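# Set knob box row C knobs to match row D

## Task

On the knob box, rotate each knob in row C until it points the same way as the knob beside it in row D (rows are lettered from A, the row closest to the side carrying the socket). Every other knob must still point at the mark it points at now when the job ends, and the result only counts if the knobs stay set with the robot no longer holding them in place.

## Robot and tools

ROBOT. Two arms, left_arm (on the robot's own left, +y side) and right_arm (-y side), each with six revolute joints in this column order: waist, shoulder, elbow, wrist pitch, wrist yaw, wrist roll, followed by a parallel gripper. Bases in the scene frame: left_arm at (+0.172, +0.285, +0.468) m, right_arm at (+0.172, -0.285, +0.468) m.

FRAME. One shared scene frame: z = 0 at the table top, origin above the centre of the robot's foot, +z up, +x forward over the table (the table starts near x = +0.15 m), +y toward left_arm. Arm names do not refer to image sides. Gripper fingers point along the gripper's +z and close along its y; end_effector_position is the point between the finger pads, roughly 1 cm short of the tips, and may read somewhat wrong at long reach.

COMMAND ROW. Every motion argument is a single flat list covering both arms: 14 numbers, each in [-1, 1]: left_arm's 6 joint numbers then its opening, then right_arm's 6 joint numbers then its opening. Always send all 14 even if one arm stays still. Joint numbers are scaled offsets, not poses: 1.0 equals 1.264 rad (waist), 1.32 (shoulder), 1.276 (elbow), 1.83 (wrist pitch), 1.686 (wrist yaw), 2.022 (wrist roll). The opening is absolute: +1 fully open (pad gap 0.094 m), -1 closed. Optionally append 12 numbers in 0 to 1 (left's 6 joints, then right's 6) as stiffness scales on each joint's position gain; they persist until changed.

JOINT RANGES (rad): waist -2.880 to 2.880, shoulder 0.000 to 3.142, elbow 0.000 to 3.019, wrist pitch -1.693 to 1.571, wrist yaw -1.571 to 1.571, wrist roll -2.094 to 2.094. Real ends may differ by up to 0.019 rad. An action asking a joint to go more than 0.019 rad outside its range (from the angles at that action's start) is rejected for both arms; if the first action of a call fails this, or any action is malformed, nothing in the call runs. Requests past the true end are clipped there and the result notes "joint sent to its limit".

TOOLS.
execute_actions(actions): a list of up to 15 actions; each action is a table of up to 15 rows, each row lasting one 1/30 s step, the last row repeated to fill 15 steps. Joint offsets in every row are relative to the joint angles at the start of that action (for the first action, the last reported angles). An empty list just returns the state and images.
move(target, speed, blocking): target is one 14-number row whose offsets are measured from the Joint positions in the most recent result showing them. All joints travel in synchrony, so the hand traces a curve; duration 0.5 to 10 s. speed (rad/s, 0.01 to 2, default 0.5) caps the joint with the largest travel. It does not avoid obstacles or the other arm. Finger openings are applied at once. The extra "move:" line reports the ending (done, off_target, moving, held, fault), limits=held or limits=none, and each arm's joint furthest from target. blocking=false returns after 0.5 s while motion continues; then use wait or stop before sending new motion.
wait(seconds): 0 to 10 s, arms keep their last command.
stop(): brakes a running move; needs stopping distance.
zoom_image(camera, region): region [x0, y0, x1, y1] in that camera's pixels, at most 504 by 504.
read_manual(section): only licence texts.
finished_scene(scene): ends the current scene by its number; irreversible. Only call it when the knobs are set and released.

RESULTS. Each gives both grippers' position (m) and quat_wxyz, Joint positions (rad, plus pad gap in m), Joint velocities, Joint targets (where joints are currently driven), joint torques (offset and noisy), grip_measured (opening on the command scale, up to about 1 mm off per gripper), step readings with HELD marks, and images from cam_head_left (896x504), cam_head_right (896x504), cam_left_wrist (504x504), cam_right_wrist (504x504). "joint command not followed" means a clearance check altered some targets. Calibration data (K, distortion, T_world_to_cam) is provided per camera and may be slightly off.

MOTION LIMITS. Per step, a joint's target is kept within a lead of its measured angle: 0.264 waist, 0.32 shoulder, 0.276 elbow, 0.33 wrist pitch, 0.186 wrist yaw, 0.522 wrist roll (rad). If targets would shift the hand more than 70 mm, they are scaled back. Big offsets may need several actions; an unfinished motion should be re-commanded. Sending zeros can let an arm sag; correct by sending offsets back to the desired angles.

GRIPPING A KNOB. To hold, command an opening about 0.03 below grip_measured (less for a lighter grip). Pads exert roughly 50 to 62 N. Release fully before finishing so the knobs hold their settings on their own.

AVOID. Knocking anything off the table, letting the arms collide or press on each other, hard impacts or pushes (faster moves and targets further past contact press harder), disturbing knobs outside row C, and long heavy holds: motors warn with MOTOR HOT from 85 °C and at 100 °C the arm drops (OVER-TEMPERATURE FAULT). Smooth, efficient, quick motion is preferred.

Each tool is called after ">>>" as name([rows], argument=value, ...), one row to a line, values as JSON.

## Session

>>> execute_actions(actions=[])

Scene clock: 0.00 s.
left_arm: end_effector_position=(+0.8114, +0.3701, +0.3465) grip_measured=+1.000 end_effector_quat_wxyz=(+0.092, +0.832, -0.501, +0.218) | right_arm: end_effector_position=(+0.3027, -0.4249, +0.2004) grip_measured=+1.000 end_effector_quat_wxyz=(-0.266, +0.537, +0.773, +0.207)
Joint positions: left_arm=[ 1.325  0.91   1.169 -0.606  0.229 -1.823  0.094] | right_arm=[ 0.945  1.455  0.55  -0.536 -0.757 -0.01   0.094]
Joint velocities: left_arm=[ 0.005 -0.005 -0.012  0.007 -0.066  0.022  0.   ] | right_arm=[ 0.005 -0.015 -0.017 -0.002  0.037 -0.095  0.   ]
Joint torques (N m, as the arm reports them, + toward a larger angle): no reading
Joint targets: left_arm=[1.325 0.918 1.184 -0.606 0.229 -1.823] | right_arm=[0.942 1.449 0.541 -0.540 -0.757 -0.010]
Joint stiffness scale: left_arm=[1. 1. 1. 1. 1. 1.] | right_arm=[1. 1. 1. 1. 1. 1.]
camera_calibration (this result's frames):
cam_left_wrist: T_world_to_cam=[[0.874635, 0.480752, 0.0623754, -0.910291], [0.172111, -0.428224, 0.887131, -0.283261], [0.4532, -0.765181, -0.457283, 0.197266], [0, 0, 0, 1]] pos_world=[0.755523, 0.467269, 0.398276]
cam_right_wrist: T_world_to_cam=[[-0.943709, -0.326897, -0.0505087, 0.159612], [-0.131033, 0.229251, 0.964507, -0.0500521], [-0.303715, 0.916833, -0.259181, 0.654622], [0, 0, 0, 1]] pos_world=[0.342887, -0.536528, 0.226003]

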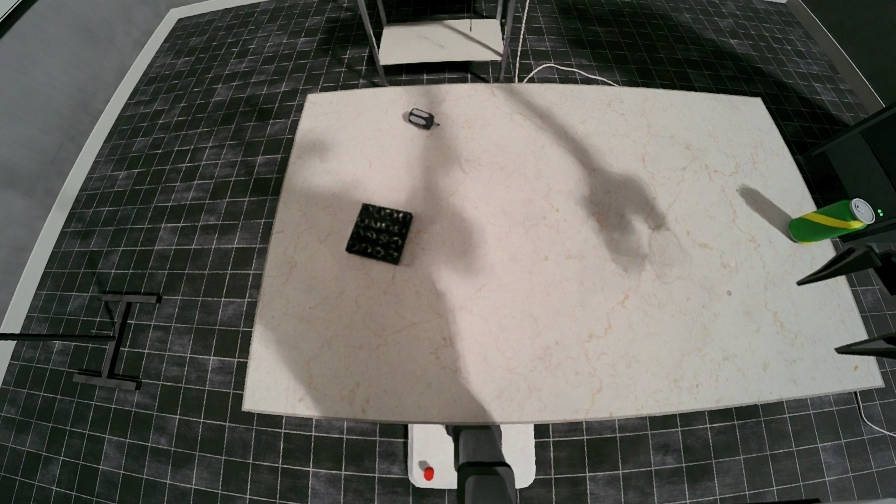

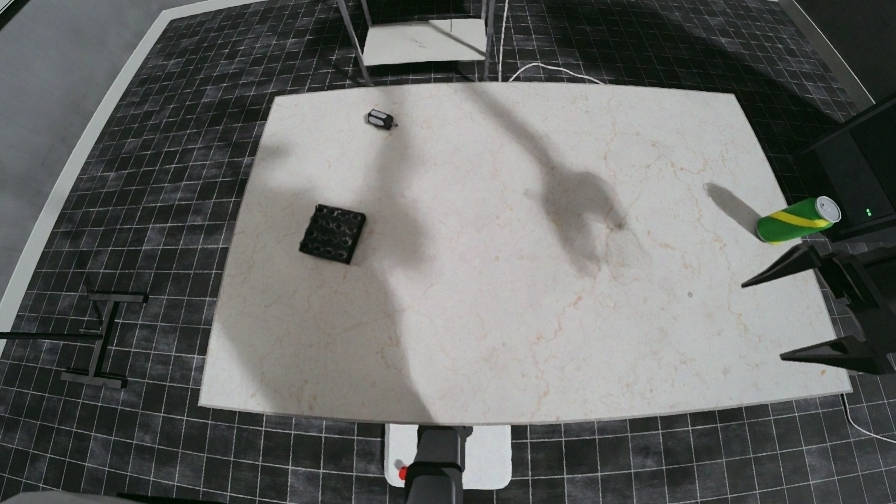

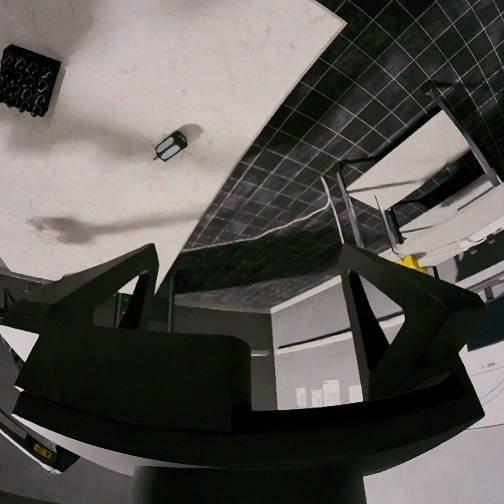

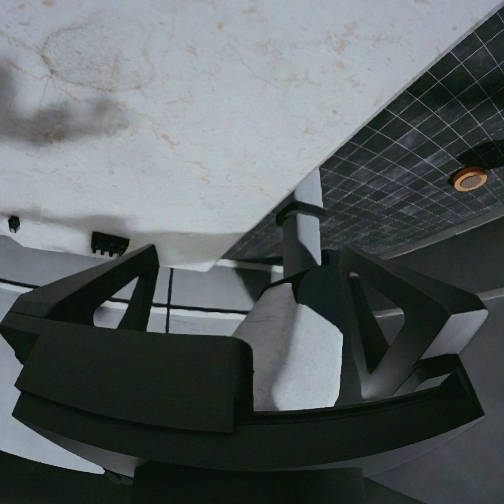

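>>> move(target=[-0.259,0.564,-0.591,0.683,-0.426,0.902,-0.57,0,0,0,0,0,0,1], speed=0.8)

Scene clock: 6.67 s.
left_arm: end_effector_position=(+0.4389, +0.2056, +0.1176) grip_measured=-0.568 end_effector_quat_wxyz=(+0.004, -0.037, +0.999, +0.001) | right_arm: end_effector_position=(+0.3027, -0.4249, +0.2004) grip_measured=+1.000 end_effector_quat_wxyz=(-0.266, +0.537, +0.773, +0.207)
Joint positions: left_arm=[ 1.006  1.648  0.433  0.631 -0.485 -0.015  0.02 ] | right_arm=[ 0.945  1.455  0.55  -0.536 -0.757 -0.01   0.094]
Joint velocities: left_arm=[-0.005 -0.005  0.007 -0.007 -0.007 -0.066 -0.   ] | right_arm=[ 0.005 -0.005 -0.027 -0.002  0.037 -0.066  0.   ]
Joint torques (N m, as the arm reports them, + toward a larger angle): left_arm=[ -5.98 -10.62  -5.47   1.12  -0.15   0.09] | right_arm=[-4.24 -6.43 -2.33 -0.44  0.   -0.03]
Joint targets: left_arm=[0.997 1.655 0.415 0.644 -0.489 0.000] | right_arm=[0.945 1.455 0.550 -0.536 -0.757 -0.010]
Joint stiffness scale: left_arm=[1. 1. 1. 1. 1. 1.] | right_arm=[1. 1. 1. 1. 1. 1.]
move: done; limits=none; left_arm: farthest joint: the elbow, 0.018 radians from its target (0.754 radians at the start); right_arm: farthest joint: the waist, 0.000 radians from its target (0.000 radians at the start)
camera_calibration (this result's frames):
cam_left_wrist: T_world_to_cam=[[0.0758032, -0.997116, -0.00371991, 0.171144], [-0.814815, -0.0640937, 0.576167, 0.308376], [-0.574744, -0.0406443, -0.817323, 0.480058], [0, 0, 0, 1]] pos_world=[0.514206, 0.209927, 0.215324]
cam_right_wrist: T_world_to_cam=[[-0.943709, -0.326897, -0.0505087, 0.159612], [-0.131033, 0.229251, 0.964507, -0.0500521], [-0.303715, 0.916833, -0.259181, 0.654622], [0, 0, 0, 1]] pos_world=[0.342887, -0.536528, 0.226003]

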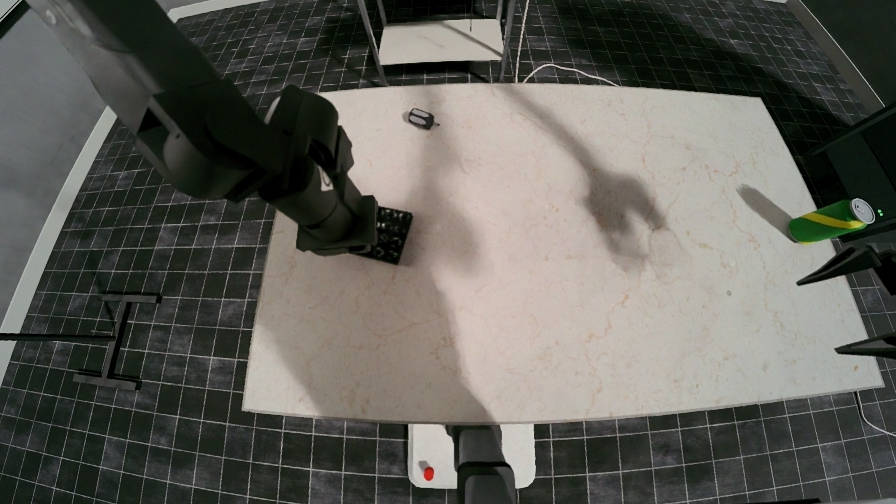

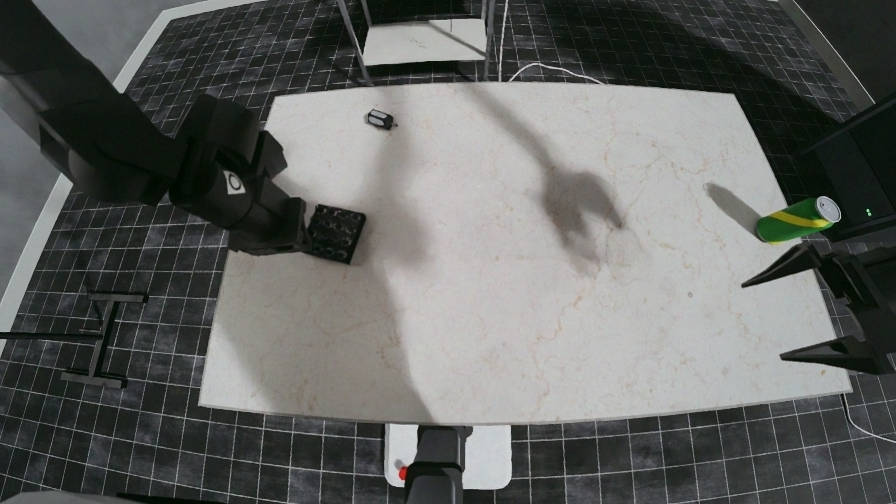

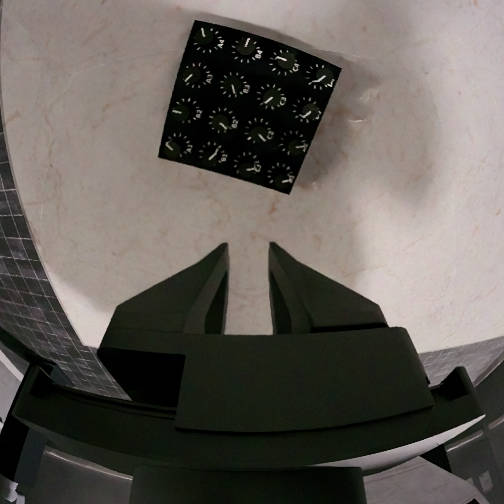

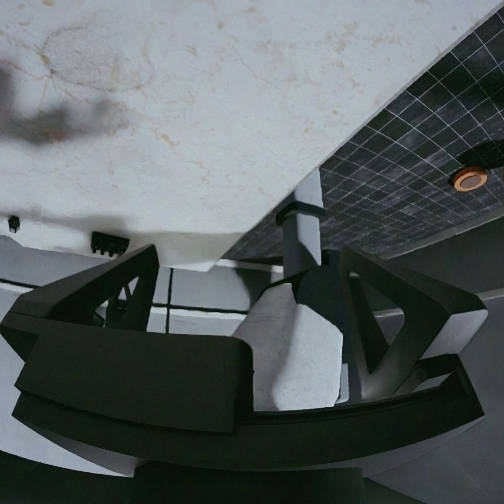

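>>> zoom_image(camera="cam_left_wrist", region=[200, 40, 360, 200])

Region (200, 40, 360, 200) of cam_left_wrist's 504x504 image, scaled by 3.150, with more detail than that image has.

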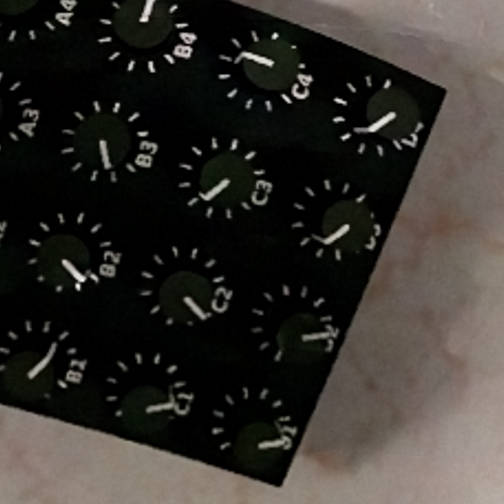

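>>> move(target=[0.045,0.054,0.15,-0.071,0.026,0,-0.57,0,0,0,0,0,0,1], speed=0.2)

Scene clock: 20.90 s.
left_arm: end_effector_position=(+0.4891, +0.2007, +0.0694) grip_measured=-0.568 end_effector_quat_wxyz=(+0.004, -0.050, +0.999, -0.001) | right_arm: end_effector_position=(+0.3027, -0.4249, +0.2004) grip_measured=+1.000 end_effector_quat_wxyz=(-0.266, +0.537, +0.773, +0.207)
Joint positions: left_arm=[ 1.049  1.702  0.618  0.512 -0.445 -0.014  0.02 ] | right_arm=[ 0.945  1.455  0.55  -0.536 -0.757 -0.01   0.094]
Joint velocities: left_arm=[-0.005 -0.015 -0.007  0.007  0.007 -0.051 -0.001] | right_arm=[-0.005 -0.015 -0.007  0.007 -0.037 -0.007  0.   ]
Joint torques (N m, as the arm reports them, + toward a larger angle): left_arm=[ -4.72 -11.3   -2.84   0.23   0.26  -0.11] | right_arm=[-4.13 -6.46 -2.32 -0.41 -0.01 -0.04]
Joint targets: left_arm=[1.063 1.720 0.624 0.501 -0.441 -0.015] | right_arm=[0.945 1.455 0.550 -0.536 -0.757 -0.010]
Joint stiffness scale: left_arm=[1. 1. 1. 1. 1. 1.] | right_arm=[1. 1. 1. 1. 1. 1.]
move: done; limits=none; left_arm: farthest joint: the shoulder, 0.017 radians from its target (0.071 radians at the start); right_arm: farthest joint: the waist, 0.000 radians from its target (0.000 radians at the start)
camera_calibration (this result's frames):
cam_left_wrist: T_world_to_cam=[[0.101591, -0.994826, 0.0003842, 0.148922], [-0.813709, -0.0828734, 0.575335, 0.379983], [-0.572326, -0.0587616, -0.817918, 0.471819], [0, 0, 0, 1]] pos_world=[0.564101, 0.207367, 0.167234]
cam_right_wrist: T_world_to_cam=[[-0.943709, -0.326897, -0.0505087, 0.159612], [-0.131033, 0.229251, 0.964507, -0.0500521], [-0.303715, 0.916833, -0.259181, 0.654622], [0, 0, 0, 1]] pos_world=[0.342887, -0.536528, 0.226003]

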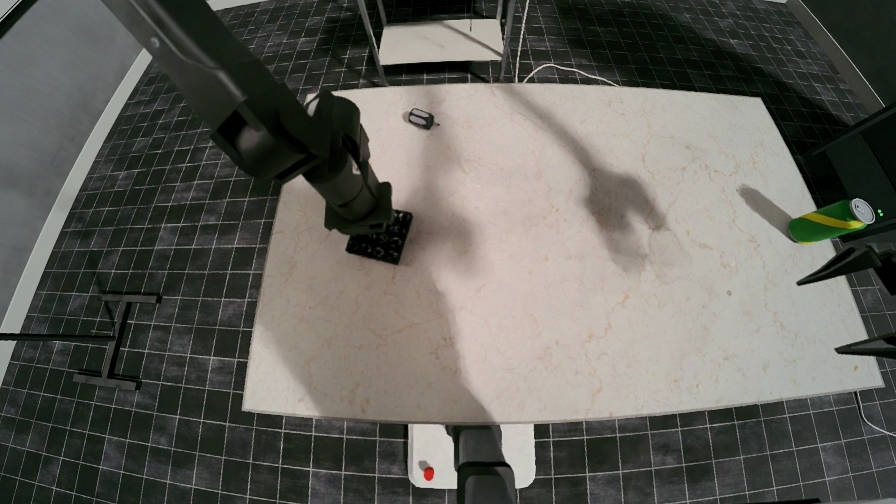

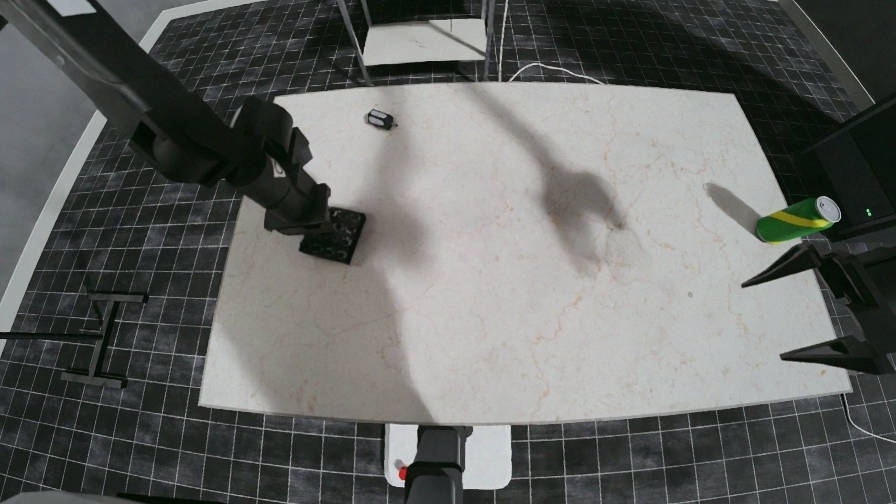

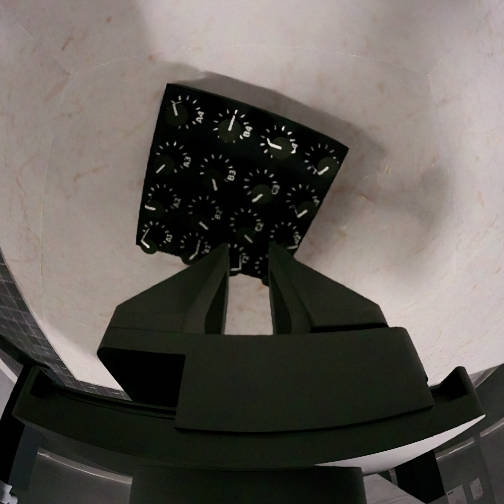

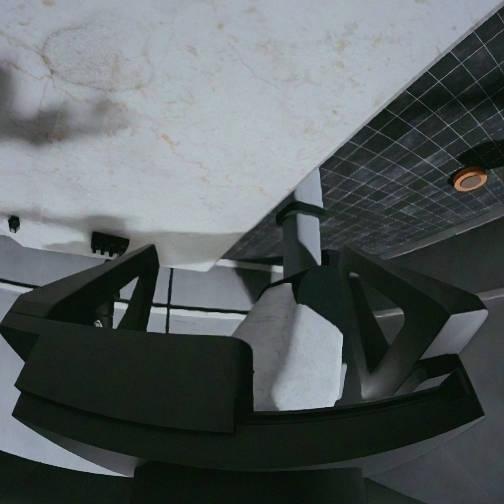

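>>> move(target=[0.0285,0.044,0.027,0.016,0.013,-0.648,-0.57,0,0,0,0,0,0,1], speed=0.8)

Scene clock: 25.90 s.
left_arm: end_effector_position=(+0.4871, +0.2026, +0.0549) grip_measured=-0.568 end_effector_quat_wxyz=(-0.001, +0.646, -0.763, +0.002) | right_arm: end_effector_position=(+0.3027, -0.4249, +0.2004) grip_measured=+1.000 end_effector_quat_wxyz=(-0.266, +0.537, +0.773, +0.207)
Joint positions: left_arm=[ 1.07   1.742  0.643  0.529 -0.428 -1.309  0.02 ] | right_arm=[ 0.945  1.455  0.55  -0.536 -0.757 -0.01   0.094]
Joint velocities: left_arm=[-0.005 -0.005 -0.002  0.012 -0.066  0.095  0.   ] | right_arm=[-0.015 -0.024  0.002 -0.012  0.022 -0.007  0.   ]
Joint torques (N m, as the arm reports them, + toward a larger angle): left_arm=[ -4.61 -11.65  -2.86   1.03   0.15  -0.24] | right_arm=[-3.8  -6.39 -2.34 -0.38  0.01 -0.03]
Joint targets: left_arm=[1.085 1.760 0.653 0.542 -0.424 -1.325] | right_arm=[0.945 1.455 0.550 -0.536 -0.757 -0.010]
Joint stiffness scale: left_arm=[1. 1. 1. 1. 1. 1.] | right_arm=[1. 1. 1. 1. 1. 1.]
move: done; limits=none; left_arm: farthest joint: the shoulder, 0.018 radians from its target (0.058 radians at the start); right_arm: farthest joint: the waist, 0.000 radians from its target (0.000 radians at the start)
camera_calibration (this result's frames):
cam_left_wrist: T_world_to_cam=[[0.986652, -0.162828, 0.0022809, -0.448756], [-0.133558, -0.801117, 0.583416, 0.20067], [-0.0931694, -0.575933, -0.81217, 0.330027], [0, 0, 0, 1]] pos_world=[0.500315, 0.277763, 0.151987]
cam_right_wrist: T_world_to_cam=[[-0.943709, -0.326897, -0.0505087, 0.159612], [-0.131033, 0.229251, 0.964507, -0.0500521], [-0.303715, 0.916833, -0.259181, 0.654622], [0, 0, 0, 1]] pos_world=[0.342887, -0.536528, 0.226003]

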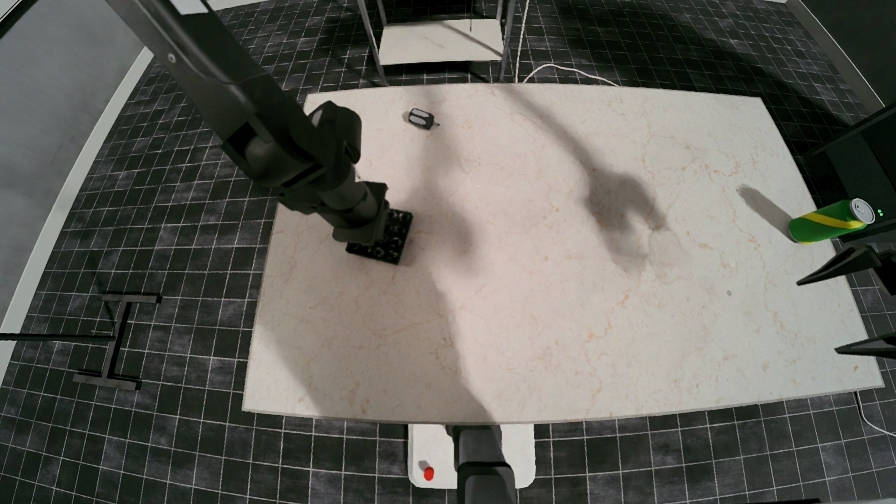

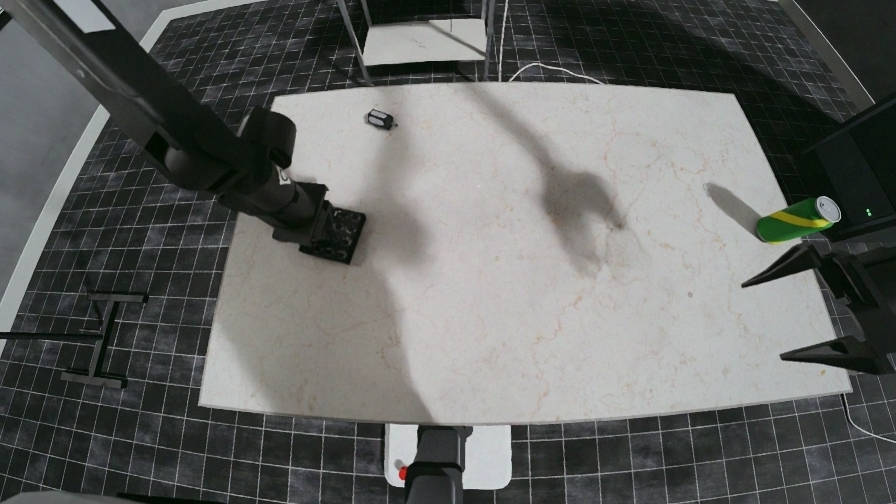

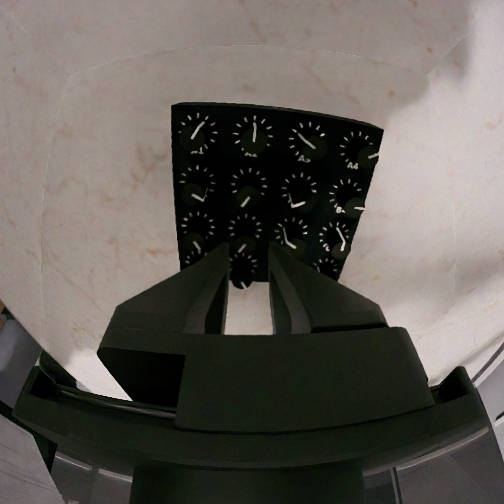

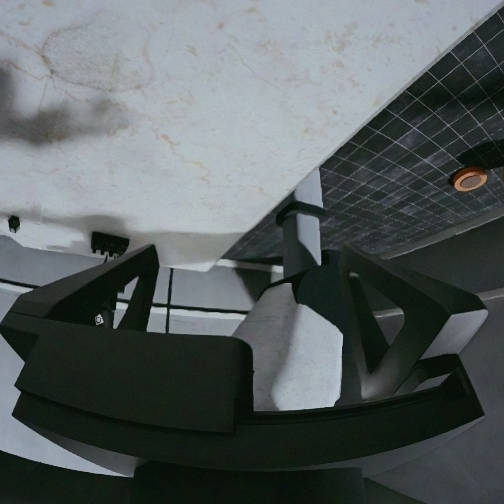

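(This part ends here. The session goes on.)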